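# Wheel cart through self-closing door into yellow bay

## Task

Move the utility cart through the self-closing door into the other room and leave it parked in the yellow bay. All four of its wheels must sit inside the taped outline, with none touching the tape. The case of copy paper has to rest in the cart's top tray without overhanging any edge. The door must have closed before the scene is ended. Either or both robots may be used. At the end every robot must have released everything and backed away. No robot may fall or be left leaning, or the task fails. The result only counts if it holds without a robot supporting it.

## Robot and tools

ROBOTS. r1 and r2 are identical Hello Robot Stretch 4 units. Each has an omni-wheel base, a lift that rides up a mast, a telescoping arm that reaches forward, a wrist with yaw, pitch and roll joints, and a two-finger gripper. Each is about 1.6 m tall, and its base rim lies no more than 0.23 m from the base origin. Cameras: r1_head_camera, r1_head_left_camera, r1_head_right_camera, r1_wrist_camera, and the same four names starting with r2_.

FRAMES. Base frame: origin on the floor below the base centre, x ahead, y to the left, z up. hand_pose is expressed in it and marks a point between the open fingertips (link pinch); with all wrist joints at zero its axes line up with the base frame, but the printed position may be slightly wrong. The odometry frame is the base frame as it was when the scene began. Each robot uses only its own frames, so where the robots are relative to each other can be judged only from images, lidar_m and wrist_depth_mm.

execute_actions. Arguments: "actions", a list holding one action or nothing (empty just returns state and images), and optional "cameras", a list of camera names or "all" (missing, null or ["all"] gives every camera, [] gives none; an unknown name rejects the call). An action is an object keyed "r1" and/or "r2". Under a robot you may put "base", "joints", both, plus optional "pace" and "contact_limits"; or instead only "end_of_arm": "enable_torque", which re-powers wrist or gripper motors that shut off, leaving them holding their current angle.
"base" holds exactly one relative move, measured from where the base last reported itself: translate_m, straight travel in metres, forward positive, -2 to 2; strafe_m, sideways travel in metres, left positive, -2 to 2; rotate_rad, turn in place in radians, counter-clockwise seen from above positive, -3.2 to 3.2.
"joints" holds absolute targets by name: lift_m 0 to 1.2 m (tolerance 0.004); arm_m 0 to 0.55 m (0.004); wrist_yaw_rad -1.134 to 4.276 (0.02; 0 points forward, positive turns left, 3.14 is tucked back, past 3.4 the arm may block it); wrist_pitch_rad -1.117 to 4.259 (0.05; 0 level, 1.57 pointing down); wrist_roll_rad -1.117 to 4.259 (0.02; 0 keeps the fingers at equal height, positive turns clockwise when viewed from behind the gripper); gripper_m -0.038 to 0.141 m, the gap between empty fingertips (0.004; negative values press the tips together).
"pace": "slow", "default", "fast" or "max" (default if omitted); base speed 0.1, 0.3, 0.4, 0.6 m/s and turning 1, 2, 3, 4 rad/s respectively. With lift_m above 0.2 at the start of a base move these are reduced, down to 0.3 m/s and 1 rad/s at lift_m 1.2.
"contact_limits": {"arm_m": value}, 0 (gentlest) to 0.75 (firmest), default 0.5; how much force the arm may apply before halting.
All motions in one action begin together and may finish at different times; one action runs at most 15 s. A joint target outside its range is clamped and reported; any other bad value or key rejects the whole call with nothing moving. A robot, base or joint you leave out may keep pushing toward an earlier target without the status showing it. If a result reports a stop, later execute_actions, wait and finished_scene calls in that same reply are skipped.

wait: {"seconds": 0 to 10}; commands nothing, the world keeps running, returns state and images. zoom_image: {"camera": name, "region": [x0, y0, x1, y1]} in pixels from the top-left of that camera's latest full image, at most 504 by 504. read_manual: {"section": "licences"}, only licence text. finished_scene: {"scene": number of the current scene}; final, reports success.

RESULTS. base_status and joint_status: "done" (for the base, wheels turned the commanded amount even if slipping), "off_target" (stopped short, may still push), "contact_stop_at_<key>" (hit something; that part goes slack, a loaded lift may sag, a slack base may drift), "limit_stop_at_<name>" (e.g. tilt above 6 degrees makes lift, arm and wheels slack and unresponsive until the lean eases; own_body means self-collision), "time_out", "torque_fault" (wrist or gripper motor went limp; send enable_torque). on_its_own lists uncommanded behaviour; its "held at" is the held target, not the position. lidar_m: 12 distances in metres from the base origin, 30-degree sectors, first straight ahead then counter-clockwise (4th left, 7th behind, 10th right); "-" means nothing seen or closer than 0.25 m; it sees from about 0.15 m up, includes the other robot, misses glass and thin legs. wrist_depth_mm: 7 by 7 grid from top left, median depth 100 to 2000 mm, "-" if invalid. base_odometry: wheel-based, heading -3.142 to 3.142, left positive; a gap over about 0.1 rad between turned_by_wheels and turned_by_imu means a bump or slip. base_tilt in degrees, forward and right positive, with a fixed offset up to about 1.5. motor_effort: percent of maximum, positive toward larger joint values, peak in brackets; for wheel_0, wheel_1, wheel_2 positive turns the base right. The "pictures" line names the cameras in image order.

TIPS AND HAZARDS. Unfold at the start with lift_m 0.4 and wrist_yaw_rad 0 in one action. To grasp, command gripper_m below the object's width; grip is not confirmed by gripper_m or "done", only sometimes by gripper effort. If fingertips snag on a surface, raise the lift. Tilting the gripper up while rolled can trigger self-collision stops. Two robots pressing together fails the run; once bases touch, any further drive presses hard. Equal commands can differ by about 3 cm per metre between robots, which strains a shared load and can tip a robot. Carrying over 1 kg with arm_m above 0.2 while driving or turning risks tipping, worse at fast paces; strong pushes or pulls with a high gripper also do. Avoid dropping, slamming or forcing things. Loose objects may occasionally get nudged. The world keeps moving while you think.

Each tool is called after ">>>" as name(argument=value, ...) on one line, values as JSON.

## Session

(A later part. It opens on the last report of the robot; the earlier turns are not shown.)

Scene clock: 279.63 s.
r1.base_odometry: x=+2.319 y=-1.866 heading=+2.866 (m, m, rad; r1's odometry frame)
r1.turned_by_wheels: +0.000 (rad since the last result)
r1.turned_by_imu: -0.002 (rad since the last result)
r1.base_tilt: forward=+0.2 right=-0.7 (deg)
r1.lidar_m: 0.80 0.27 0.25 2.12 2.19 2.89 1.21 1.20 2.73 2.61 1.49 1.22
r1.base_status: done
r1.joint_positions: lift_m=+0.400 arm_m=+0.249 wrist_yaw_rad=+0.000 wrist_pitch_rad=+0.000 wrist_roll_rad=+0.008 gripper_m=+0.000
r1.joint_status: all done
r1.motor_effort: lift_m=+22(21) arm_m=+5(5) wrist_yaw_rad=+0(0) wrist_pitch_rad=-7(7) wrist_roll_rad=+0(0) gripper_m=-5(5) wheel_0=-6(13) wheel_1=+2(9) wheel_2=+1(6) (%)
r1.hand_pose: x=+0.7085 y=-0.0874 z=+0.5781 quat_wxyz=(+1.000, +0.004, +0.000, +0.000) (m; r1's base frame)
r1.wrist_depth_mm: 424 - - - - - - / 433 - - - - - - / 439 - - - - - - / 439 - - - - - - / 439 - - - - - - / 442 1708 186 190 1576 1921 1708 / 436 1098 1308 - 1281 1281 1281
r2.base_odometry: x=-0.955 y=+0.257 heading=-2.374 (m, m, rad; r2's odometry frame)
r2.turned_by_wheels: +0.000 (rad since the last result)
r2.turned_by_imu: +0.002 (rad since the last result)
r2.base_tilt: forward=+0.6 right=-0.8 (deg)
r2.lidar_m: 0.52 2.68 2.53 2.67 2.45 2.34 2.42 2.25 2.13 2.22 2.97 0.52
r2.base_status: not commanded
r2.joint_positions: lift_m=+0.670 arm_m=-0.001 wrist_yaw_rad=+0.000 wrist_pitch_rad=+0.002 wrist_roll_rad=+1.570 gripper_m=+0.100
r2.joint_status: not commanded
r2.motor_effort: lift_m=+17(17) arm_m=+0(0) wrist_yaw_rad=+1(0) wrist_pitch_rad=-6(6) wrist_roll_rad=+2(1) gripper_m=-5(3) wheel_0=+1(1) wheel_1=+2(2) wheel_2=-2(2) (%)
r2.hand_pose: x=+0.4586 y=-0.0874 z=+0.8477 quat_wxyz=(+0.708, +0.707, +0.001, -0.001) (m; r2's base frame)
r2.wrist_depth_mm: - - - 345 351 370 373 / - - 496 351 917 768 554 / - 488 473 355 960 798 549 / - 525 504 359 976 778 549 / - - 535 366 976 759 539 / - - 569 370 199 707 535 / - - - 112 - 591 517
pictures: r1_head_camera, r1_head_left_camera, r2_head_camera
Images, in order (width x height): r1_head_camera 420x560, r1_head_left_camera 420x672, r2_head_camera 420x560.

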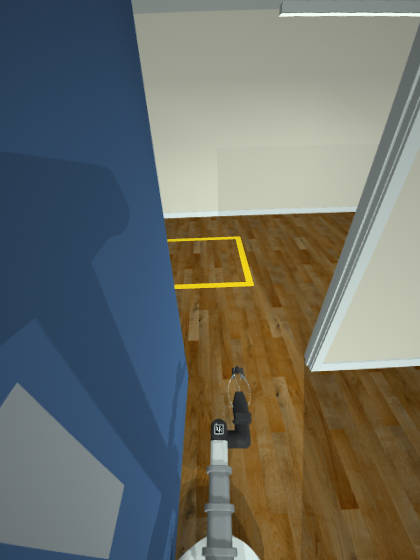

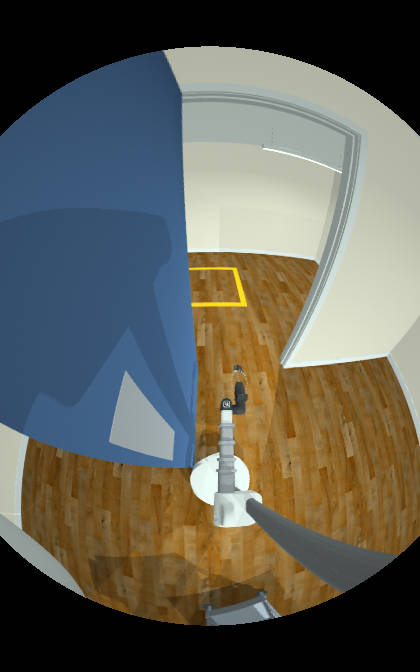

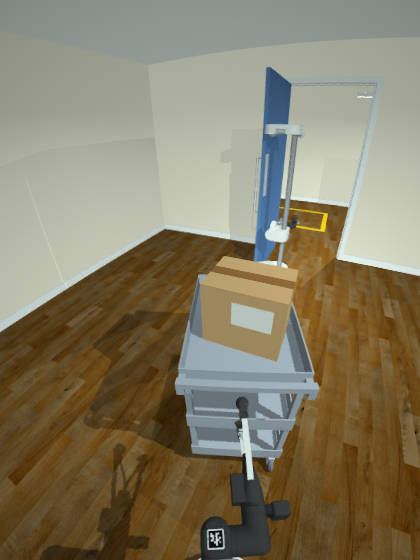

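>>> execute_actions(actions=[{"r1":{"base":{"translate_m":-0.2},"pace":"slow"}}], cameras=[])

>>> execute_actions(actions=[{"r1":{"base":{"strafe_m":0.15},"pace":"slow"}}], cameras=["r1_head_left_camera","r1_head_camera"])

Scene clock: 288.47 s.
r1.base_odometry: x=+2.511 y=-1.920 heading=+2.865 (m, m, rad; r1's odometry frame)
r1.turned_by_wheels: -0.001 (rad since the last result)
r1.turned_by_imu: -0.012 (rad since the last result)
r1.base_tilt: forward=+0.2 right=-0.7 (deg)
r1.lidar_m: 0.30 0.36 1.63 2.11 2.19 2.85 1.05 1.03 2.77 2.62 1.82 1.41
r1.base_status: done
r1.joint_positions: lift_m=+0.400 arm_m=+0.249 wrist_yaw_rad=+0.000 wrist_pitch_rad=+0.000 wrist_roll_rad=+0.008 gripper_m=+0.000
r1.joint_status: not commanded
r1.motor_effort: lift_m=+21(21) arm_m=+4(5) wrist_yaw_rad=+0(6) wrist_pitch_rad=-7(7) wrist_roll_rad=+0(0) gripper_m=-7(7) wheel_0=-9(16) wheel_1=-3(1) wheel_2=-1(7) (%)
r1.hand_pose: x=+0.7088 y=-0.0874 z=+0.5781 quat_wxyz=(+1.000, +0.004, +0.000, +0.000) (m; r1's base frame)
r1.wrist_depth_mm: 332 634 - - - - 798 / 336 668 - - - - 809 / 342 691 - - - - 809 / 347 707 - - - - 820 / 347 715 - - - - 820 / 345 609 185 190 1618 1708 820 / 342 517 1336 - 1255 1205 820
r2.base_odometry: x=-0.955 y=+0.257 heading=-2.374 (m, m, rad; r2's odometry frame)
r2.turned_by_wheels: +0.000 (rad since the last result)
r2.turned_by_imu: +0.002 (rad since the last result)
r2.base_tilt: forward=+0.5 right=-0.7 (deg)
r2.lidar_m: 0.51 2.73 2.54 2.64 2.49 2.35 2.42 2.24 2.13 2.22 2.99 0.52
r2.base_status: not commanded
r2.joint_positions: lift_m=+0.670 arm_m=-0.001 wrist_yaw_rad=+0.000 wrist_pitch_rad=+0.002 wrist_roll_rad=+1.570 gripper_m=+0.100
r2.joint_status: not commanded
r2.motor_effort: lift_m=+17(17) arm_m=+0(0) wrist_yaw_rad=-1(0) wrist_pitch_rad=-7(6) wrist_roll_rad=+1(1) gripper_m=-2(3) wheel_0=+1(1) wheel_1=+2(2) wheel_2=-2(2) (%)
r2.hand_pose: x=+0.4586 y=-0.0874 z=+0.8477 quat_wxyz=(+0.708, +0.707, +0.001, -0.001) (m; r2's base frame)
r2.wrist_depth_mm: - - - 343 349 370 375 / - - 500 349 917 759 549 / - 488 477 353 946 798 554 / - 521 504 359 976 778 544 / - - 535 364 976 759 539 / - - 569 370 199 699 525 / - - - 112 - 597 521
pictures: none
No camera images: the call's "cameras" was empty. Leave "cameras" out to get every camera's image.

Scene clock: 291.10 s.
r1.base_odometry: x=+2.470 y=-2.064 heading=+2.864 (m, m, rad; r1's odometry frame)
r1.turned_by_wheels: -0.001 (rad since the last result)
r1.turned_by_imu: -0.003 (rad since the last result)
r1.base_tilt: forward=+0.1 right=-0.7 (deg)
r1.lidar_m: 0.26 0.36 1.60 1.98 2.03 2.68 1.09 1.09 2.94 2.77 1.82 1.48
r1.base_status: done
r1.joint_positions: lift_m=+0.400 arm_m=+0.249 wrist_yaw_rad=+0.000 wrist_pitch_rad=+0.000 wrist_roll_rad=+0.008 gripper_m=+0.000
r1.joint_status: not commanded
r1.motor_effort: lift_m=+22(22) arm_m=+4(4) wrist_yaw_rad=-1(1) wrist_pitch_rad=-7(6) wrist_roll_rad=+0(0) gripper_m=-6(7) wheel_0=-9(17) wheel_1=+0(6) wheel_2=-5(7) (%)
r1.hand_pose: x=+0.7088 y=-0.0874 z=+0.5781 quat_wxyz=(+1.000, +0.004, +0.000, +0.000) (m; r1's base frame)
r1.wrist_depth_mm: 204 319 - - - - - / 208 324 - - - - - / 211 332 - - - - - / 215 338 - - - - - / 215 340 - - - - 931 / 214 310 185 190 1576 1863 931 / 213 285 627 - 1281 1281 946
r2.base_odometry: x=-0.955 y=+0.257 heading=-2.374 (m, m, rad; r2's odometry frame)
r2.turned_by_wheels: +0.000 (rad since the last result)
r2.turned_by_imu: +0.001 (rad since the last result)
r2.base_tilt: forward=+0.5 right=-0.7 (deg)
r2.lidar_m: 0.51 2.69 2.52 2.67 2.46 2.34 2.41 2.24 2.12 2.21 2.98 0.54
r2.base_status: not commanded
r2.joint_positions: lift_m=+0.670 arm_m=-0.001 wrist_yaw_rad=+0.000 wrist_pitch_rad=+0.002 wrist_roll_rad=+1.570 gripper_m=+0.100
r2.joint_status: not commanded
r2.motor_effort: lift_m=+17(17) arm_m=+0(0) wrist_yaw_rad=+0(2) wrist_pitch_rad=-8(7) wrist_roll_rad=+1(1) gripper_m=-3(2) wheel_0=+1(1) wheel_1=+2(2) wheel_2=-2(2) (%)
r2.hand_pose: x=+0.4586 y=-0.0874 z=+0.8477 quat_wxyz=(+0.708, +0.707, +0.001, -0.001) (m; r2's base frame)
r2.wrist_depth_mm: - - - 345 349 373 373 / - - 504 349 904 768 549 / - 488 477 355 946 788 554 / - 521 504 359 960 768 544 / - - 539 366 976 768 539 / - - 569 370 199 707 530 / - - - 112 - 591 521
pictures: r1_head_camera, r1_head_left_camera
Images, in order (width x height): r1_head_camera 420x560, r1_head_left_camera 420x672.

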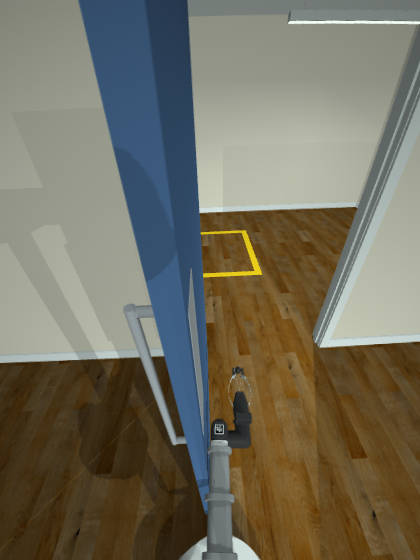

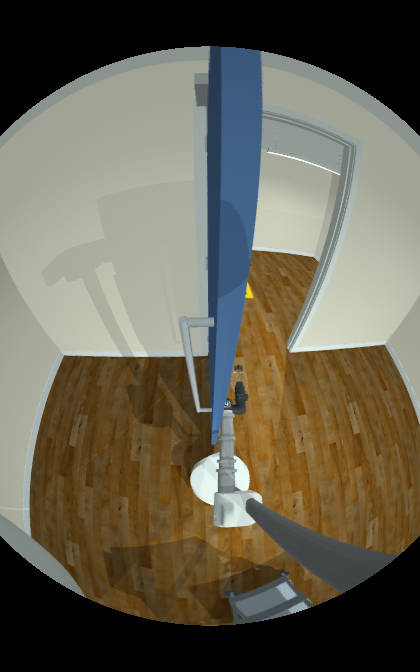

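>>> execute_actions(actions=[{"r1":{"base":{"translate_m":-0.28},"pace":"slow"}}], cameras=[])

>>> execute_actions(actions=[{"r1":{"base":{"strafe_m":0.08},"pace":"slow"}}], cameras=["r1_head_left_camera","r1_head_camera","r2_head_camera"])

Scene clock: 300.50 s.
r1.base_odometry: x=+2.739 y=-2.141 heading=+2.862 (m, m, rad; r1's odometry frame)
r1.turned_by_wheels: -0.002 (rad since the last result)
r1.turned_by_imu: -0.011 (rad since the last result)
r1.base_tilt: forward=+0.0 right=-0.8 (deg)
r1.lidar_m: 0.55 1.49 1.95 1.95 2.00 2.60 0.87 0.83 2.97 2.79 2.26 1.69
r1.base_status: done
r1.joint_positions: lift_m=+0.400 arm_m=+0.250 wrist_yaw_rad=-0.008 wrist_pitch_rad=+0.000 wrist_roll_rad=+0.008 gripper_m=+0.000
r1.joint_status: not commanded
r1.on_its_own: wrist_yaw_rad is at rest, and its effort (+22) is outside its rest range (-13 to +13)
r1.motor_effort: lift_m=+22(22) arm_m=+2(3) wrist_yaw_rad=+22(32) wrist_pitch_rad=-6(7) wrist_roll_rad=+0(0) gripper_m=-9(10) wheel_0=-13(21) wheel_1=-6(10) wheel_2=-4(10) (%)
r1.hand_pose: x=+0.7082 y=-0.0897 z=+0.5781 quat_wxyz=(+1.000, +0.004, +0.000, -0.004) (m; r1's base frame)
r1.wrist_depth_mm: - 119 627 - - - 1078 / - 123 723 - - - 1118 / - 127 904 - - - 1078 / - 131 - - - - 1138 / - 132 466 - - - 1160 / - 126 183 193 1618 1255 1138 / - 115 289 - 1281 1182 1182
r2.base_odometry: x=-0.955 y=+0.257 heading=-2.374 (m, m, rad; r2's odometry frame)
r2.turned_by_wheels: +0.000 (rad since the last result)
r2.turned_by_imu: +0.002 (rad since the last result)
r2.base_tilt: forward=+0.6 right=-0.8 (deg)
r2.lidar_m: 0.51 2.71 2.55 2.66 2.47 2.35 2.45 2.23 2.12 2.20 3.04 0.53
r2.base_status: not commanded
r2.joint_positions: lift_m=+0.670 arm_m=-0.001 wrist_yaw_rad=+0.000 wrist_pitch_rad=+0.002 wrist_roll_rad=+1.570 gripper_m=+0.100
r2.joint_status: not commanded
r2.motor_effort: lift_m=+17(17) arm_m=+0(0) wrist_yaw_rad=-1(0) wrist_pitch_rad=-7(7) wrist_roll_rad=+1(0) gripper_m=-4(2) wheel_0=+1(1) wheel_1=+2(2) wheel_2=-2(2) (%)
r2.hand_pose: x=+0.4586 y=-0.0874 z=+0.8477 quat_wxyz=(+0.708, +0.707, +0.001, -0.001) (m; r2's base frame)
r2.wrist_depth_mm: - - - 345 351 370 373 / - - 500 351 917 768 554 / - 488 477 355 946 798 554 / - 521 508 359 960 778 549 / - - 539 368 976 750 535 / - - 574 370 199 707 525 / - - - 112 - 597 521
pictures: none
No camera images: the call's "cameras" was empty. Leave "cameras" out to get every camera's image.

Scene clock: 302.43 s.
r1.base_odometry: x=+2.717 y=-2.218 heading=+2.861 (m, m, rad; r1's odometry frame)
r1.turned_by_wheels: -0.002 (rad since the last result)
r1.turned_by_imu: -0.003 (rad since the last result)
r1.base_tilt: forward=+0.0 right=-0.8 (deg)
r1.lidar_m: 0.54 1.49 1.95 1.87 1.94 2.49 0.88 0.85 3.05 2.86 2.25 1.74
r1.base_status: done
r1.joint_positions: lift_m=+0.400 arm_m=+0.250 wrist_yaw_rad=-0.008 wrist_pitch_rad=+0.000 wrist_roll_rad=+0.008 gripper_m=+0.000
r1.joint_status: not commanded
r1.on_its_own: wrist_yaw_rad is at rest, and its effort (+23) is outside its rest range (-13 to +13)
r1.motor_effort: lift_m=+22(22) arm_m=+3(3) wrist_yaw_rad=+23(34) wrist_pitch_rad=-8(7) wrist_roll_rad=+0(0) gripper_m=-8(8) wheel_0=-11(17) wheel_1=-1(6) wheel_2=-8(9) (%)
r1.hand_pose: x=+0.7082 y=-0.0898 z=+0.5781 quat_wxyz=(+1.000, +0.004, +0.000, -0.004) (m; r1's base frame)
r1.wrist_depth_mm: - 113 268 - - - 1118 / - 116 285 - - - 1118 / - 119 301 - - - 1138 / - 122 315 - - - 1160 / - 123 248 - - - 1160 / - 124 182 192 1576 1756 1160 / - 116 200 - 1281 1229 1138
r2.base_odometry: x=-0.955 y=+0.257 heading=-2.374 (m, m, rad; r2's odometry frame)
r2.turned_by_wheels: +0.000 (rad since the last result)
r2.turned_by_imu: +0.001 (rad since the last result)
r2.base_tilt: forward=+0.7 right=-0.7 (deg)
r2.lidar_m: 0.51 2.72 2.53 2.65 2.47 2.34 2.43 2.23 2.13 2.22 2.98 0.54
r2.base_status: not commanded
r2.joint_positions: lift_m=+0.670 arm_m=-0.001 wrist_yaw_rad=+0.000 wrist_pitch_rad=+0.002 wrist_roll_rad=+1.570 gripper_m=+0.100
r2.joint_status: not commanded
r2.motor_effort: lift_m=+17(17) arm_m=+0(0) wrist_yaw_rad=+0(0) wrist_pitch_rad=-7(7) wrist_roll_rad=+2(0) gripper_m=-4(5) wheel_0=+1(1) wheel_1=+2(2) wheel_2=-2(2) (%)
r2.hand_pose: x=+0.4586 y=-0.0874 z=+0.8477 quat_wxyz=(+0.708, +0.707, +0.001, -0.001) (m; r2's base frame)
r2.wrist_depth_mm: - - - 343 349 373 373 / - - 500 351 904 768 549 / - 488 473 355 960 798 559 / - 517 512 359 960 768 549 / - - 539 368 976 759 535 / - - 569 370 199 699 525 / - - - 112 - 591 517
pictures: r1_head_camera, r1_head_left_camera, r2_head_camera
Images, in order (width x height): r1_head_camera 420x560, r1_head_left_camera 420x672, r2_head_camera 420x560.

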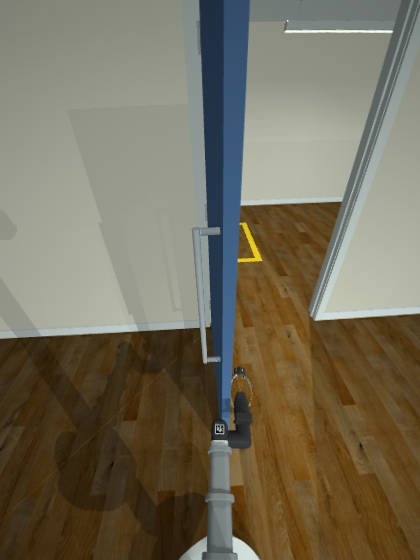

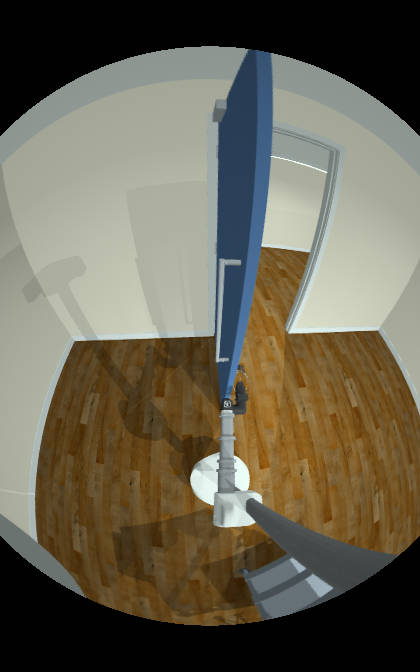

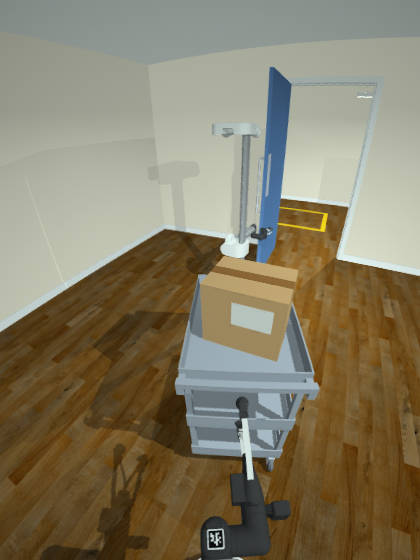

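>>> zoom_image(camera="r2_head_camera", region=[160, 330, 330, 440])

>>> zoom_image(camera="r1_head_left_camera", region=[180, 480, 420, 640])

Region (160, 330, 330, 440) of r2_head_camera's 420x560 image, scaled by 2.965, with more detail than that image has; it fills the top 326 rows of this view, and the rest is white.

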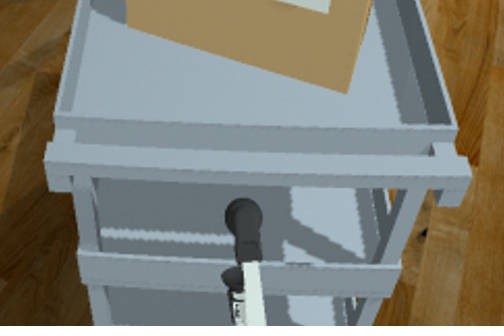

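Region (180, 480, 420, 640) of r1_head_left_camera's 420x672 image, scaled by 2.100, with more detail than that image has.

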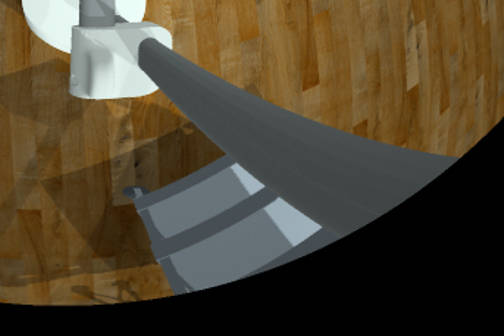

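>>> execute_actions(actions=[{"r2":{"joints":{"arm_m":0.09},"pace":"slow"}}], cameras=["r2_wrist_camera"])

>>> zoom_image(camera="r2_wrist_camera", region=[120, 0, 500, 392])

Scene clock: 316.90 s.
r1.base_odometry: x=+2.717 y=-2.218 heading=+2.861 (m, m, rad; r1's odometry frame)
r1.turned_by_wheels: +0.000 (rad since the last result)
r1.turned_by_imu: -0.001 (rad since the last result)
r1.base_tilt: forward=+0.0 right=-0.9 (deg)
r1.lidar_m: 0.55 1.50 1.93 1.87 1.92 2.49 0.89 0.85 3.05 2.87 2.26 1.73
r1.base_status: not commanded
r1.joint_positions: lift_m=+0.400 arm_m=+0.250 wrist_yaw_rad=-0.008 wrist_pitch_rad=+0.000 wrist_roll_rad=+0.008 gripper_m=+0.000
r1.joint_status: not commanded
r1.on_its_own: wrist_yaw_rad is at rest, and its effort (+24) is outside its rest range (-13 to +13)
r1.motor_effort: lift_m=+21(21) arm_m=+3(2) wrist_yaw_rad=+24(23) wrist_pitch_rad=-7(6) wrist_roll_rad=+1(1) gripper_m=-7(9) wheel_0=-11(11) wheel_1=-1(1) wheel_2=-8(8) (%)
r1.hand_pose: x=+0.7082 y=-0.0898 z=+0.5781 quat_wxyz=(+1.000, +0.004, +0.000, -0.004) (m; r1's base frame)
r1.wrist_depth_mm: - 113 270 - - - 1078 / - 116 285 - - - 1118 / - 120 301 - - - 1118 / - 122 315 - - - 1118 / - 123 249 - - - 1138 / - 124 183 192 1618 1756 1182 / - 116 200 - 1281 1205 1160
r2.base_odometry: x=-0.955 y=+0.257 heading=-2.374 (m, m, rad; r2's odometry frame)
r2.turned_by_wheels: +0.000 (rad since the last result)
r2.turned_by_imu: +0.002 (rad since the last result)
r2.base_tilt: forward=+0.5 right=-0.9 (deg)
r2.lidar_m: 0.50 2.71 2.54 2.65 2.49 2.35 2.42 2.25 2.13 2.21 3.00 0.54
r2.base_status: not commanded
r2.joint_positions: lift_m=+0.670 arm_m=+0.089 wrist_yaw_rad=+0.000 wrist_pitch_rad=+0.002 wrist_roll_rad=+1.570 gripper_m=+0.100
r2.joint_status: all done
r2.motor_effort: lift_m=+17(17) arm_m=+8(8) wrist_yaw_rad=-2(1) wrist_pitch_rad=-7(6) wrist_roll_rad=+1(1) gripper_m=-5(2) wheel_0=+1(1) wheel_1=+2(2) wheel_2=-2(2) (%)
r2.hand_pose: x=+0.5480 y=-0.0874 z=+0.8478 quat_wxyz=(+0.708, +0.707, +0.001, -0.001) (m; r2's base frame)
r2.wrist_depth_mm: - - - 204 262 1808 530 / - 368 373 207 265 778 559 / - 392 392 266 270 788 554 / - 418 418 213 276 768 549 / - 452 442 217 279 759 539 / - 480 469 278 198 691 525 / - - - 112 - 609 512
pictures: r2_wrist_camera
Images, in order (width x height): r2_wrist_camera 616x392.

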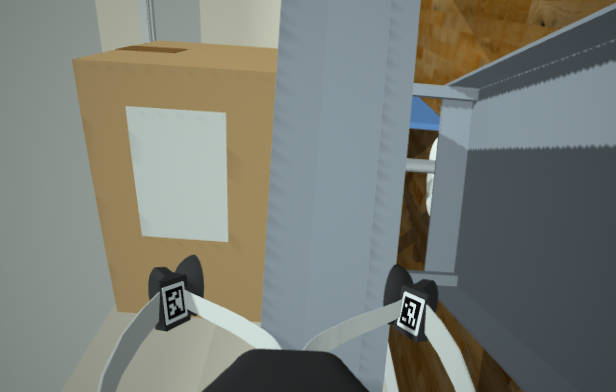

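Region (120, 0, 500, 392) of r2_wrist_camera's 616x392 image, scaled by 1.286; it fills the left 489 columns of this view, and the rest is white.

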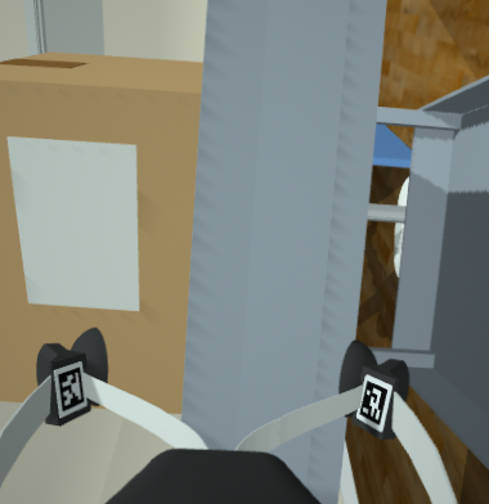

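>>> execute_actions(actions=[{"r2":{"joints":{"arm_m":0.105,"lift_m":0.65},"pace":"slow"}}], cameras=["r2_wrist_camera"])

>>> execute_actions(actions=[{"r2":{"joints":{"gripper_m":0.0}}}], cameras=["r2_wrist_camera","r2_head_camera"])

Scene clock: 326.83 s.
r1.base_odometry: x=+2.717 y=-2.218 heading=+2.861 (m, m, rad; r1's odometry frame)
r1.turned_by_wheels: +0.000 (rad since the last result)
r1.turned_by_imu: +0.000 (rad since the last result)
r1.base_tilt: forward=+0.3 right=-0.9 (deg)
r1.lidar_m: 0.55 1.50 1.93 1.87 1.91 2.51 0.89 0.86 3.06 2.87 2.27 1.75
r1.base_status: not commanded
r1.joint_positions: lift_m=+0.400 arm_m=+0.250 wrist_yaw_rad=-0.008 wrist_pitch_rad=+0.000 wrist_roll_rad=+0.008 gripper_m=+0.000
r1.joint_status: not commanded
r1.on_its_own: wrist_yaw_rad is at rest, and its effort (+23) is outside its rest range (-13 to +13)
r1.motor_effort: lift_m=+22(22) arm_m=+2(3) wrist_yaw_rad=+23(23) wrist_pitch_rad=-7(7) wrist_roll_rad=+1(0) gripper_m=-6(9) wheel_0=-11(11) wheel_1=-1(1) wheel_2=-8(8) (%)
r1.hand_pose: x=+0.7082 y=-0.0898 z=+0.5781 quat_wxyz=(+1.000, +0.004, +0.000, -0.004) (m; r1's base frame)
r1.wrist_depth_mm: - 113 270 - - - 1078 / - 116 287 - - - 1138 / - 120 301 - - - 1138 / - 122 319 - - - 1138 / - 123 249 - - - 1138 / - 124 183 193 1618 1756 1118 / - 115 199 - 1255 1229 1138
r2.base_odometry: x=-0.955 y=+0.257 heading=-2.374 (m, m, rad; r2's odometry frame)
r2.turned_by_wheels: +0.000 (rad since the last result)
r2.turned_by_imu: +0.001 (rad since the last result)
r2.base_tilt: forward=+0.5 right=-0.8 (deg)
r2.lidar_m: 0.52 2.72 2.53 2.67 2.46 2.34 2.41 2.25 2.13 2.22 2.96 0.56
r2.base_status: not commanded
r2.joint_positions: lift_m=+0.650 arm_m=+0.104 wrist_yaw_rad=+0.000 wrist_pitch_rad=+0.002 wrist_roll_rad=+1.570 gripper_m=+0.100
r2.joint_status: all done
r2.motor_effort: lift_m=+17(16) arm_m=+8(8) wrist_yaw_rad=-2(0) wrist_pitch_rad=-6(5) wrist_roll_rad=+1(1) gripper_m=-1(3) wheel_0=+1(1) wheel_1=+2(2) wheel_2=-2(1) (%)
r2.hand_pose: x=+0.5630 y=-0.0874 z=+0.8278 quat_wxyz=(+0.708, +0.707, +0.001, -0.001) (m; r2's base frame)
r2.wrist_depth_mm: - - - 246 - 1808 484 / 364 353 349 250 798 715 530 / - 377 368 254 842 750 521 / - 404 394 257 - 732 521 / - 436 220 262 878 723 512 / - 466 203 265 200 661 500 / - - - 112 - 569 488
pictures: r2_wrist_camera
Images, in order (width x height): r2_wrist_camera 616x392.

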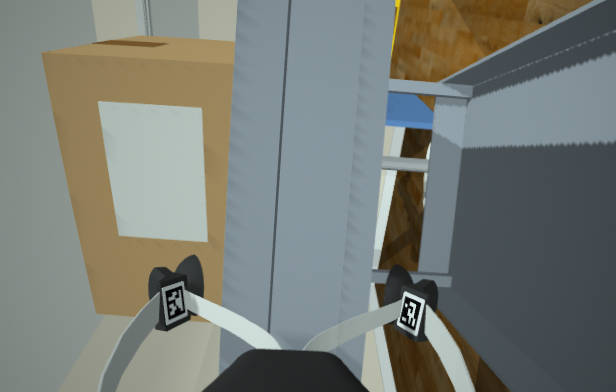

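Scene clock: 328.63 s.
r1.base_odometry: x=+2.717 y=-2.218 heading=+2.861 (m, m, rad; r1's odometry frame)
r1.turned_by_wheels: +0.000 (rad since the last result)
r1.turned_by_imu: +0.000 (rad since the last result)
r1.base_tilt: forward=+0.1 right=-0.8 (deg)
r1.lidar_m: 0.55 1.50 1.94 1.88 1.92 2.49 0.90 0.86 3.06 2.87 2.26 1.75
r1.base_status: not commanded
r1.joint_positions: lift_m=+0.400 arm_m=+0.250 wrist_yaw_rad=-0.008 wrist_pitch_rad=+0.000 wrist_roll_rad=+0.008 gripper_m=+0.000
r1.joint_status: not commanded
r1.on_its_own: wrist_yaw_rad is at rest, and its effort (+23) is outside its rest range (-13 to +13)
r1.motor_effort: lift_m=+21(22) arm_m=+3(2) wrist_yaw_rad=+23(23) wrist_pitch_rad=-6(6) wrist_roll_rad=+1(0) gripper_m=-7(6) wheel_0=-11(11) wheel_1=-1(1) wheel_2=-8(8) (%)
r1.hand_pose: x=+0.7082 y=-0.0898 z=+0.5781 quat_wxyz=(+1.000, +0.004, +0.000, -0.004) (m; r1's base frame)
r1.wrist_depth_mm: - 113 267 - - - 1098 / - 116 286 - - - 1138 / - 119 301 - - - 1118 / - 122 314 - - - 1118 / - 123 248 - - - 1138 / - 124 182 193 1618 1756 1160 / - 116 200 - 1255 1182 1138
r2.base_odometry: x=-0.955 y=+0.257 heading=-2.373 (m, m, rad; r2's odometry frame)
r2.turned_by_wheels: +0.000 (rad since the last result)
r2.turned_by_imu: +0.001 (rad since the last result)
r2.base_tilt: forward=+0.4 right=-0.7 (deg)
r2.lidar_m: 0.50 2.68 2.53 2.65 2.45 2.34 2.41 2.27 2.15 2.22 2.99 0.52
r2.base_status: not commanded
r2.joint_positions: lift_m=+0.650 arm_m=+0.104 wrist_yaw_rad=+0.002 wrist_pitch_rad=-0.017 wrist_roll_rad=+1.570 gripper_m=+0.000
r2.joint_status: all done
r2.on_its_own: wrist_pitch_rad is at rest, and its effort (+48) is outside its rest range (-23 to +23)
r2.motor_effort: lift_m=+14(17) arm_m=+4(8) wrist_yaw_rad=-8(10) wrist_pitch_rad=+48(49) wrist_roll_rad=+1(1) gripper_m=-17(22) wheel_0=+0(1) wheel_1=+1(2) wheel_2=+2(2) (%)
r2.hand_pose: x=+0.5638 y=-0.0868 z=+0.8334 quat_wxyz=(+0.707, +0.707, -0.005, +0.007) (m; r2's base frame)
r2.wrist_depth_mm: - - - 173 229 - 530 / - 345 340 176 233 788 569 / - 368 364 235 236 820 559 / - 394 389 238 240 798 554 / - 424 413 242 245 778 544 / - 445 185 189 247 723 539 / - - - 112 250 1576 504
pictures: r2_head_camera, r2_wrist_camera
Images, in order (width x height): r2_head_camera 420x560, r2_wrist_camera 616x392.

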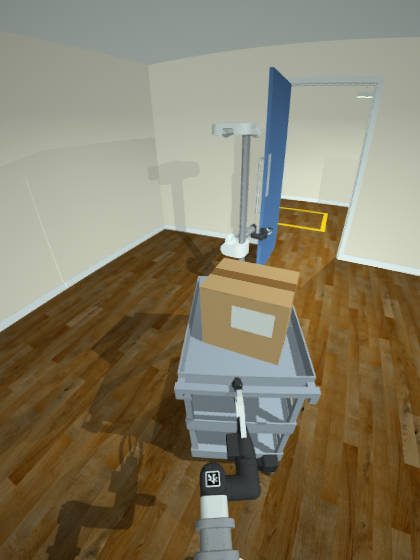

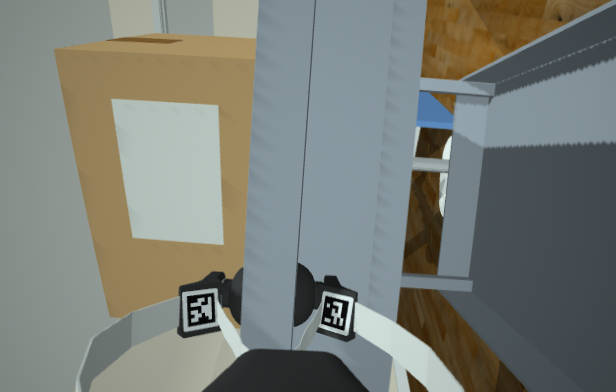

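>>> execute_actions(actions=[{"r2":{"joints":{"lift_m":0.672},"pace":"slow"}}], cameras=["r2_wrist_camera"])

Scene clock: 336.77 s.
r1.base_odometry: x=+2.717 y=-2.218 heading=+2.861 (m, m, rad; r1's odometry frame)
r1.turned_by_wheels: +0.000 (rad since the last result)
r1.turned_by_imu: +0.000 (rad since the last result)
r1.base_tilt: forward=+0.2 right=-0.9 (deg)
r1.lidar_m: 0.54 1.51 1.95 1.86 1.91 2.48 0.92 0.89 3.06 2.87 2.29 1.74
r1.base_status: not commanded
r1.joint_positions: lift_m=+0.400 arm_m=+0.250 wrist_yaw_rad=-0.008 wrist_pitch_rad=+0.000 wrist_roll_rad=+0.008 gripper_m=+0.000
r1.joint_status: not commanded
r1.on_its_own: wrist_yaw_rad is at rest, and its effort (+23) is outside its rest range (-13 to +13)
r1.motor_effort: lift_m=+22(21) arm_m=+3(2) wrist_yaw_rad=+23(23) wrist_pitch_rad=-7(7) wrist_roll_rad=+1(0) gripper_m=-6(8) wheel_0=-11(11) wheel_1=+0(1) wheel_2=-8(8) (%)
r1.hand_pose: x=+0.7082 y=-0.0898 z=+0.5781 quat_wxyz=(+1.000, +0.004, +0.000, -0.004) (m; r1's base frame)
r1.wrist_depth_mm: - 113 270 - - - 1078 / - 116 286 - - - 1118 / - 120 300 - - - 1118 / - 122 315 - - - 1160 / - 123 247 - - - 1160 / - 123 182 193 1576 1756 1160 / - 116 200 - 1255 1205 1160
r2.base_odometry: x=-0.955 y=+0.257 heading=-2.373 (m, m, rad; r2's odometry frame)
r2.turned_by_wheels: +0.000 (rad since the last result)
r2.turned_by_imu: +0.001 (rad since the last result)
r2.base_tilt: forward=+0.7 right=-0.8 (deg)
r2.lidar_m: 0.50 2.72 2.54 2.69 2.47 2.34 2.44 2.27 2.14 2.20 2.98 0.52
r2.base_status: not commanded
r2.joint_positions: lift_m=+0.672 arm_m=+0.104 wrist_yaw_rad=+0.001 wrist_pitch_rad=+0.000 wrist_roll_rad=+1.570 gripper_m=+0.000
r2.joint_status: all done
r2.motor_effort: lift_m=+22(20) arm_m=+4(4) wrist_yaw_rad=-4(7) wrist_pitch_rad=+1(48) wrist_roll_rad=+1(2) gripper_m=-16(19) wheel_0=+0(0) wheel_1=+1(1) wheel_2=+1(1) (%)
r2.hand_pose: x=+0.5637 y=-0.0871 z=+0.8499 quat_wxyz=(+0.707, +0.707, +0.001, +0.000) (m; r2's base frame)
r2.wrist_depth_mm: - - - 174 230 1808 530 / - 340 342 177 235 788 564 / - 364 359 179 238 798 559 / - 387 387 181 242 788 549 / - 418 415 185 247 768 544 / - 445 187 187 248 699 535 / - - - 112 253 597 504
pictures: r2_wrist_camera
Images, in order (width x height): r2_wrist_camera 616x392.

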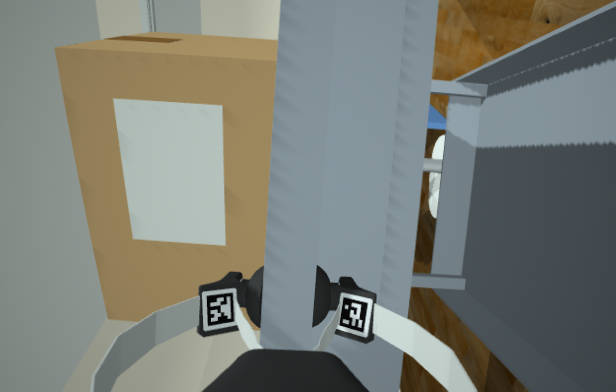

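>>> execute_actions(actions=[{"r2":{"base":{"strafe_m":0.25},"pace":"slow"}}], cameras=["r2_wrist_camera","r2_head_camera"])

Scene clock: 383.73 s.
r1.base_odometry: x=+2.717 y=-2.218 heading=+2.861 (m, m, rad; r1's odometry frame)
r1.turned_by_wheels: +0.000 (rad since the last result)
r1.turned_by_imu: -0.001 (rad since the last result)
r1.base_tilt: forward=+0.0 right=-0.8 (deg)
r1.lidar_m: 0.54 1.49 1.95 1.85 1.92 2.47 0.92 0.93 3.06 2.86 2.27 1.74
r1.base_status: not commanded
r1.joint_positions: lift_m=+0.400 arm_m=+0.250 wrist_yaw_rad=-0.008 wrist_pitch_rad=+0.000 wrist_roll_rad=+0.008 gripper_m=+0.000
r1.joint_status: not commanded
r1.on_its_own: wrist_yaw_rad is at rest, and its effort (+23) is outside its rest range (-13 to +13)
r1.motor_effort: lift_m=+22(22) arm_m=+3(3) wrist_yaw_rad=+23(24) wrist_pitch_rad=-7(6) wrist_roll_rad=+1(0) gripper_m=-10(6) wheel_0=-11(11) wheel_1=+0(1) wheel_2=-8(8) (%)
r1.hand_pose: x=+0.7082 y=-0.0898 z=+0.5781 quat_wxyz=(+1.000, +0.004, +0.000, -0.004) (m; r1's base frame)
r1.wrist_depth_mm: - 113 270 - - - 1098 / - 116 285 - - - 1098 / - 120 303 - - - 1118 / - 121 315 - - - 1118 / - 123 248 - - - 1138 / - 123 182 193 1618 1756 1160 / - 116 199 - 1281 1205 1138
r2.base_odometry: x=-0.781 y=+0.077 heading=-2.374 (m, m, rad; r2's odometry frame)
r2.turned_by_wheels: -0.001 (rad since the last result)
r2.turned_by_imu: +0.000 (rad since the last result)
r2.base_tilt: forward=+0.4 right=-0.8 (deg)
r2.lidar_m: 0.51 2.46 2.33 2.44 2.35 2.23 2.32 2.47 2.34 2.46 3.27 0.47
r2.base_status: done
r2.joint_positions: lift_m=+0.672 arm_m=+0.104 wrist_yaw_rad=-0.004 wrist_pitch_rad=+0.000 wrist_roll_rad=+1.570 gripper_m=+0.000
r2.joint_status: not commanded
r2.motor_effort: lift_m=+21(22) arm_m=+4(4) wrist_yaw_rad=+10(26) wrist_pitch_rad=+1(2) wrist_roll_rad=+0(0) gripper_m=-18(19) wheel_0=-4(12) wheel_1=-1(6) wheel_2=-2(3) (%)
r2.hand_pose: x=+0.5633 y=-0.0886 z=+0.8502 quat_wxyz=(+0.707, +0.707, -0.002, -0.001) (m; r2's base frame)
r2.wrist_depth_mm: 300 293 291 133 186 707 574 / - 325 324 141 196 750 569 / - 366 364 148 209 798 564 / - 424 418 160 224 732 554 / - - - 172 243 699 549 / - - 187 189 251 1661 508 / - - - 112 286 1537 455
pictures: r2_head_camera, r2_wrist_camera
Images, in order (width x height): r2_head_camera 420x560, r2_wrist_camera 616x392.

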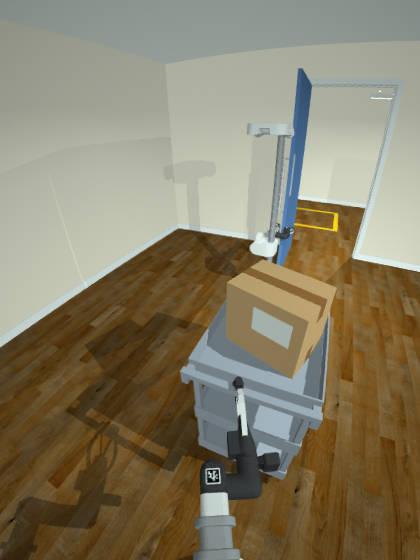

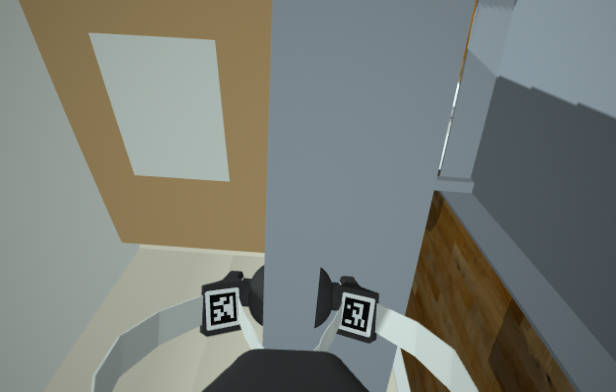

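>>> execute_actions(actions=[{"r2":{"base":{"rotate_rad":-0.3},"pace":"slow"}}], cameras=["r2_head_camera"])

>>> execute_actions(actions=[{"r2":{"base":{"strafe_m":0.35},"pace":"slow"}}], cameras=["r2_head_camera"])

>>> execute_actions(actions=[{"r2":{"base":{"rotate_rad":-0.3},"pace":"slow"}}], cameras=["r2_head_camera","r2_wrist_camera"])

Scene clock: 400.60 s.
r1.base_odometry: x=+2.717 y=-2.218 heading=+2.861 (m, m, rad; r1's odometry frame)
r1.turned_by_wheels: +0.000 (rad since the last result)
r1.turned_by_imu: -0.001 (rad since the last result)
r1.base_tilt: forward=+0.3 right=-0.9 (deg)
r1.lidar_m: 0.55 1.50 1.95 1.86 1.92 2.49 0.97 0.93 3.05 2.87 2.27 1.77
r1.base_status: not commanded
r1.joint_positions: lift_m=+0.400 arm_m=+0.250 wrist_yaw_rad=-0.008 wrist_pitch_rad=+0.000 wrist_roll_rad=+0.008 gripper_m=+0.000
r1.joint_status: not commanded
r1.on_its_own: wrist_yaw_rad is at rest, and its effort (+23) is outside its rest range (-13 to +13)
r1.motor_effort: lift_m=+22(21) arm_m=+2(3) wrist_yaw_rad=+23(23) wrist_pitch_rad=-7(8) wrist_roll_rad=+0(0) gripper_m=-6(8) wheel_0=-11(11) wheel_1=-1(1) wheel_2=-8(8) (%)
r1.hand_pose: x=+0.7082 y=-0.0898 z=+0.5781 quat_wxyz=(+1.000, +0.004, +0.000, -0.004) (m; r1's base frame)
r1.wrist_depth_mm: - 113 268 - - - 1078 / - 116 286 - - - 1118 / - 119 303 - - - 1118 / - 122 315 - - - 1138 / - 123 247 - - - 1118 / - 124 182 193 1537 1756 1138 / - 116 200 - 1281 1205 1160
r2.base_odometry: x=-0.781 y=+0.077 heading=-2.673 (m, m, rad; r2's odometry frame)
r2.turned_by_wheels: -0.299 (rad since the last result)
r2.turned_by_imu: -0.299 (rad since the last result)
r2.base_tilt: forward=+0.6 right=-0.8 (deg)
r2.lidar_m: 0.50 2.87 2.32 2.33 2.66 2.25 2.22 2.55 2.37 2.35 2.64 0.55
r2.base_status: done
r2.joint_positions: lift_m=+0.672 arm_m=+0.104 wrist_yaw_rad=+0.001 wrist_pitch_rad=+0.000 wrist_roll_rad=+1.570 gripper_m=+0.000
r2.joint_status: not commanded
r2.motor_effort: lift_m=+21(21) arm_m=+5(5) wrist_yaw_rad=-2(44) wrist_pitch_rad=+0(1) wrist_roll_rad=+1(0) gripper_m=-13(18) wheel_0=+5(14) wheel_1=+1(9) wheel_2=+2(12) (%)
r2.hand_pose: x=+0.5637 y=-0.0871 z=+0.8502 quat_wxyz=(+0.707, +0.707, +0.000, +0.001) (m; r2's base frame)
r2.wrist_depth_mm: - - - 197 260 1863 1281 / - - - 195 256 1808 535 / - 366 366 191 253 750 559 / - 379 379 189 250 788 549 / - 397 394 187 248 768 544 / - 407 187 185 244 750 535 / - 427 427 112 239 654 521
pictures: r2_head_camera
Images, in order (width x height): r2_head_camera 420x560.

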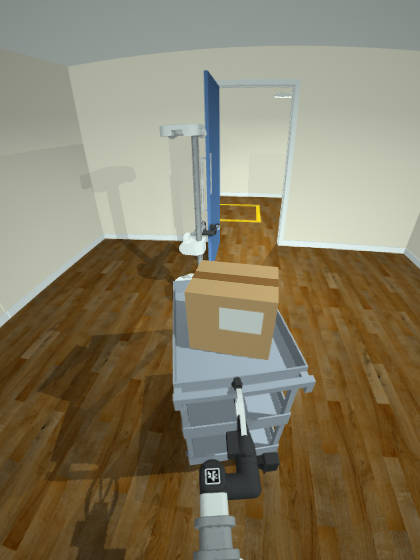

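Scene clock: 405.27 s.
r1.base_odometry: x=+2.717 y=-2.218 heading=+2.861 (m, m, rad; r1's odometry frame)
r1.turned_by_wheels: +0.000 (rad since the last result)
r1.turned_by_imu: -0.001 (rad since the last result)
r1.base_tilt: forward=+0.1 right=-1.0 (deg)
r1.lidar_m: 0.56 1.49 1.94 1.87 1.93 2.49 0.93 0.95 3.05 2.87 2.27 1.74
r1.base_status: not commanded
r1.joint_positions: lift_m=+0.400 arm_m=+0.250 wrist_yaw_rad=-0.008 wrist_pitch_rad=+0.000 wrist_roll_rad=+0.008 gripper_m=+0.000
r1.joint_status: not commanded
r1.on_its_own: wrist_yaw_rad is at rest, and its effort (+24) is outside its rest range (-13 to +13)
r1.motor_effort: lift_m=+22(22) arm_m=+3(3) wrist_yaw_rad=+24(23) wrist_pitch_rad=-7(7) wrist_roll_rad=+0(0) gripper_m=-6(6) wheel_0=-11(11) wheel_1=-1(1) wheel_2=-8(8) (%)
r1.hand_pose: x=+0.7082 y=-0.0898 z=+0.5781 quat_wxyz=(+1.000, +0.004, +0.000, -0.004) (m; r1's base frame)
r1.wrist_depth_mm: - 113 270 - - - 1098 / - 116 285 - - - 1118 / - 120 303 - - - 1118 / - 122 315 - - - 1138 / - 123 247 - - - 1138 / - 124 182 193 1576 1756 1160 / - 116 200 - 1255 1205 1160
r2.base_odometry: x=-0.623 y=-0.235 heading=-2.674 (m, m, rad; r2's odometry frame)
r2.turned_by_wheels: +0.000 (rad since the last result)
r2.turned_by_imu: -0.001 (rad since the last result)
r2.base_tilt: forward=+0.5 right=-0.6 (deg)
r2.lidar_m: 0.53 2.47 2.00 1.97 2.26 2.18 2.16 2.47 2.71 2.69 3.01 0.46
r2.base_status: done
r2.joint_positions: lift_m=+0.672 arm_m=+0.104 wrist_yaw_rad=-0.005 wrist_pitch_rad=-0.001 wrist_roll_rad=+1.570 gripper_m=+0.000
r2.joint_status: not commanded
r2.motor_effort: lift_m=+21(21) arm_m=+5(5) wrist_yaw_rad=+12(24) wrist_pitch_rad=+2(1) wrist_roll_rad=+0(0) gripper_m=-15(17) wheel_0=-4(13) wheel_1=+1(7) wheel_2=-2(2) (%)
r2.hand_pose: x=+0.5632 y=-0.0887 z=+0.8502 quat_wxyz=(+0.707, +0.707, -0.002, -0.001) (m; r2's base frame)
r2.wrist_depth_mm: 291 283 283 122 176 683 574 / 336 317 315 130 188 715 569 / - 362 357 139 200 750 559 / - 418 413 151 214 750 549 / - - - 163 231 1618 544 / - - 186 176 242 1661 504 / - - - 112 271 1537 452
pictures: r2_head_camera
Images, in order (width x height): r2_head_camera 420x560.

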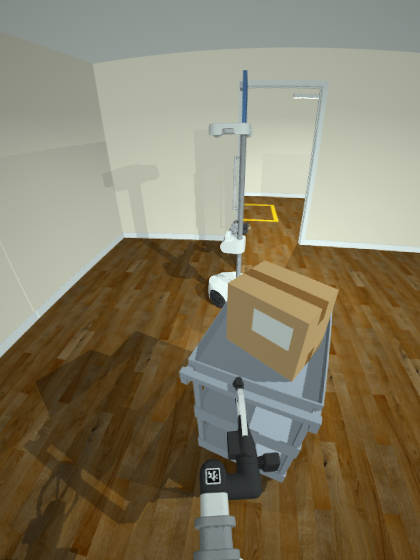

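Scene clock: 406.63 s.
r1.base_odometry: x=+2.717 y=-2.218 heading=+2.861 (m, m, rad; r1's odometry frame)
r1.turned_by_wheels: +0.000 (rad since the last result)
r1.turned_by_imu: +0.000 (rad since the last result)
r1.base_tilt: forward=+0.2 right=-0.8 (deg)
r1.lidar_m: 0.54 1.48 1.95 1.86 1.91 2.50 0.96 0.99 3.06 2.87 2.27 1.74
r1.base_status: not commanded
r1.joint_positions: lift_m=+0.400 arm_m=+0.250 wrist_yaw_rad=-0.008 wrist_pitch_rad=+0.000 wrist_roll_rad=+0.008 gripper_m=+0.000
r1.joint_status: not commanded
r1.on_its_own: wrist_yaw_rad is at rest, and its effort (+24) is outside its rest range (-13 to +13)
r1.motor_effort: lift_m=+22(21) arm_m=+3(3) wrist_yaw_rad=+24(24) wrist_pitch_rad=-8(6) wrist_roll_rad=+0(0) gripper_m=-8(9) wheel_0=-11(11) wheel_1=-1(1) wheel_2=-8(8) (%)
r1.hand_pose: x=+0.7082 y=-0.0898 z=+0.5781 quat_wxyz=(+1.000, +0.004, +0.000, -0.004) (m; r1's base frame)
r1.wrist_depth_mm: - 113 268 - - - 1078 / - 116 286 - - - 1098 / - 120 301 - - - 1098 / - 122 315 - - - 1118 / - 123 248 - - - 1160 / - 123 182 193 1537 1756 1160 / - 116 200 - 1281 1205 1160
r2.base_odometry: x=-0.623 y=-0.235 heading=-2.973 (m, m, rad; r2's odometry frame)
r2.turned_by_wheels: -0.299 (rad since the last result)
r2.turned_by_imu: -0.299 (rad since the last result)
r2.base_tilt: forward=+0.6 right=-0.8 (deg)
r2.lidar_m: 0.46 2.06 2.20 1.97 2.03 2.32 2.17 2.22 2.80 2.71 2.75 0.55
r2.base_status: done
r2.joint_positions: lift_m=+0.672 arm_m=+0.104 wrist_yaw_rad=+0.001 wrist_pitch_rad=+0.000 wrist_roll_rad=+1.570 gripper_m=+0.000
r2.joint_status: not commanded
r2.motor_effort: lift_m=+21(21) arm_m=+5(5) wrist_yaw_rad=-3(37) wrist_pitch_rad=+2(2) wrist_roll_rad=-1(1) gripper_m=-13(17) wheel_0=+4(13) wheel_1=+2(8) wheel_2=+2(15) (%)
r2.hand_pose: x=+0.5636 y=-0.0871 z=+0.8501 quat_wxyz=(+0.707, +0.707, +0.000, +0.001) (m; r2's base frame)
r2.wrist_depth_mm: - - - 186 250 1863 1255 / - - - 184 246 1808 512 / - 355 353 182 243 768 564 / - 366 366 180 240 788 549 / - 382 382 178 237 768 544 / - 397 184 176 235 750 535 / - 415 413 112 232 647 525
pictures: r2_head_camera, r2_wrist_camera
Images, in order (width x height): r2_head_camera 420x560, r2_wrist_camera 616x392.

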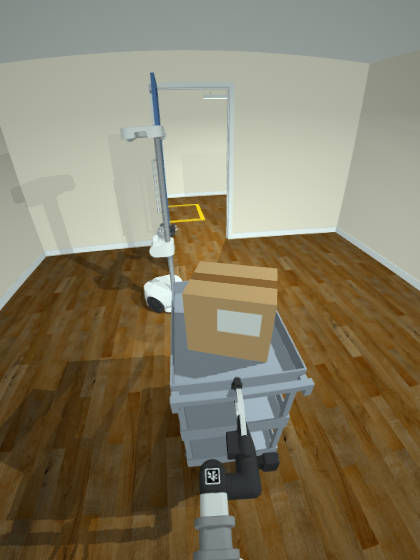

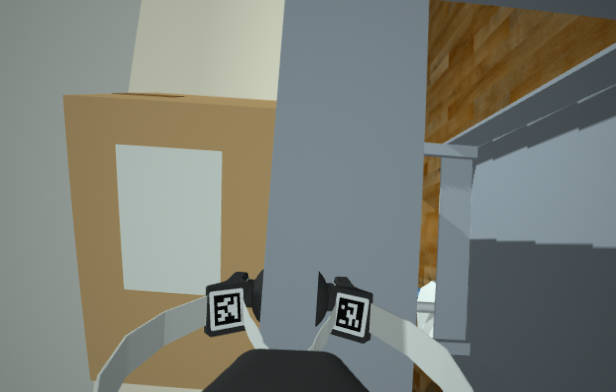

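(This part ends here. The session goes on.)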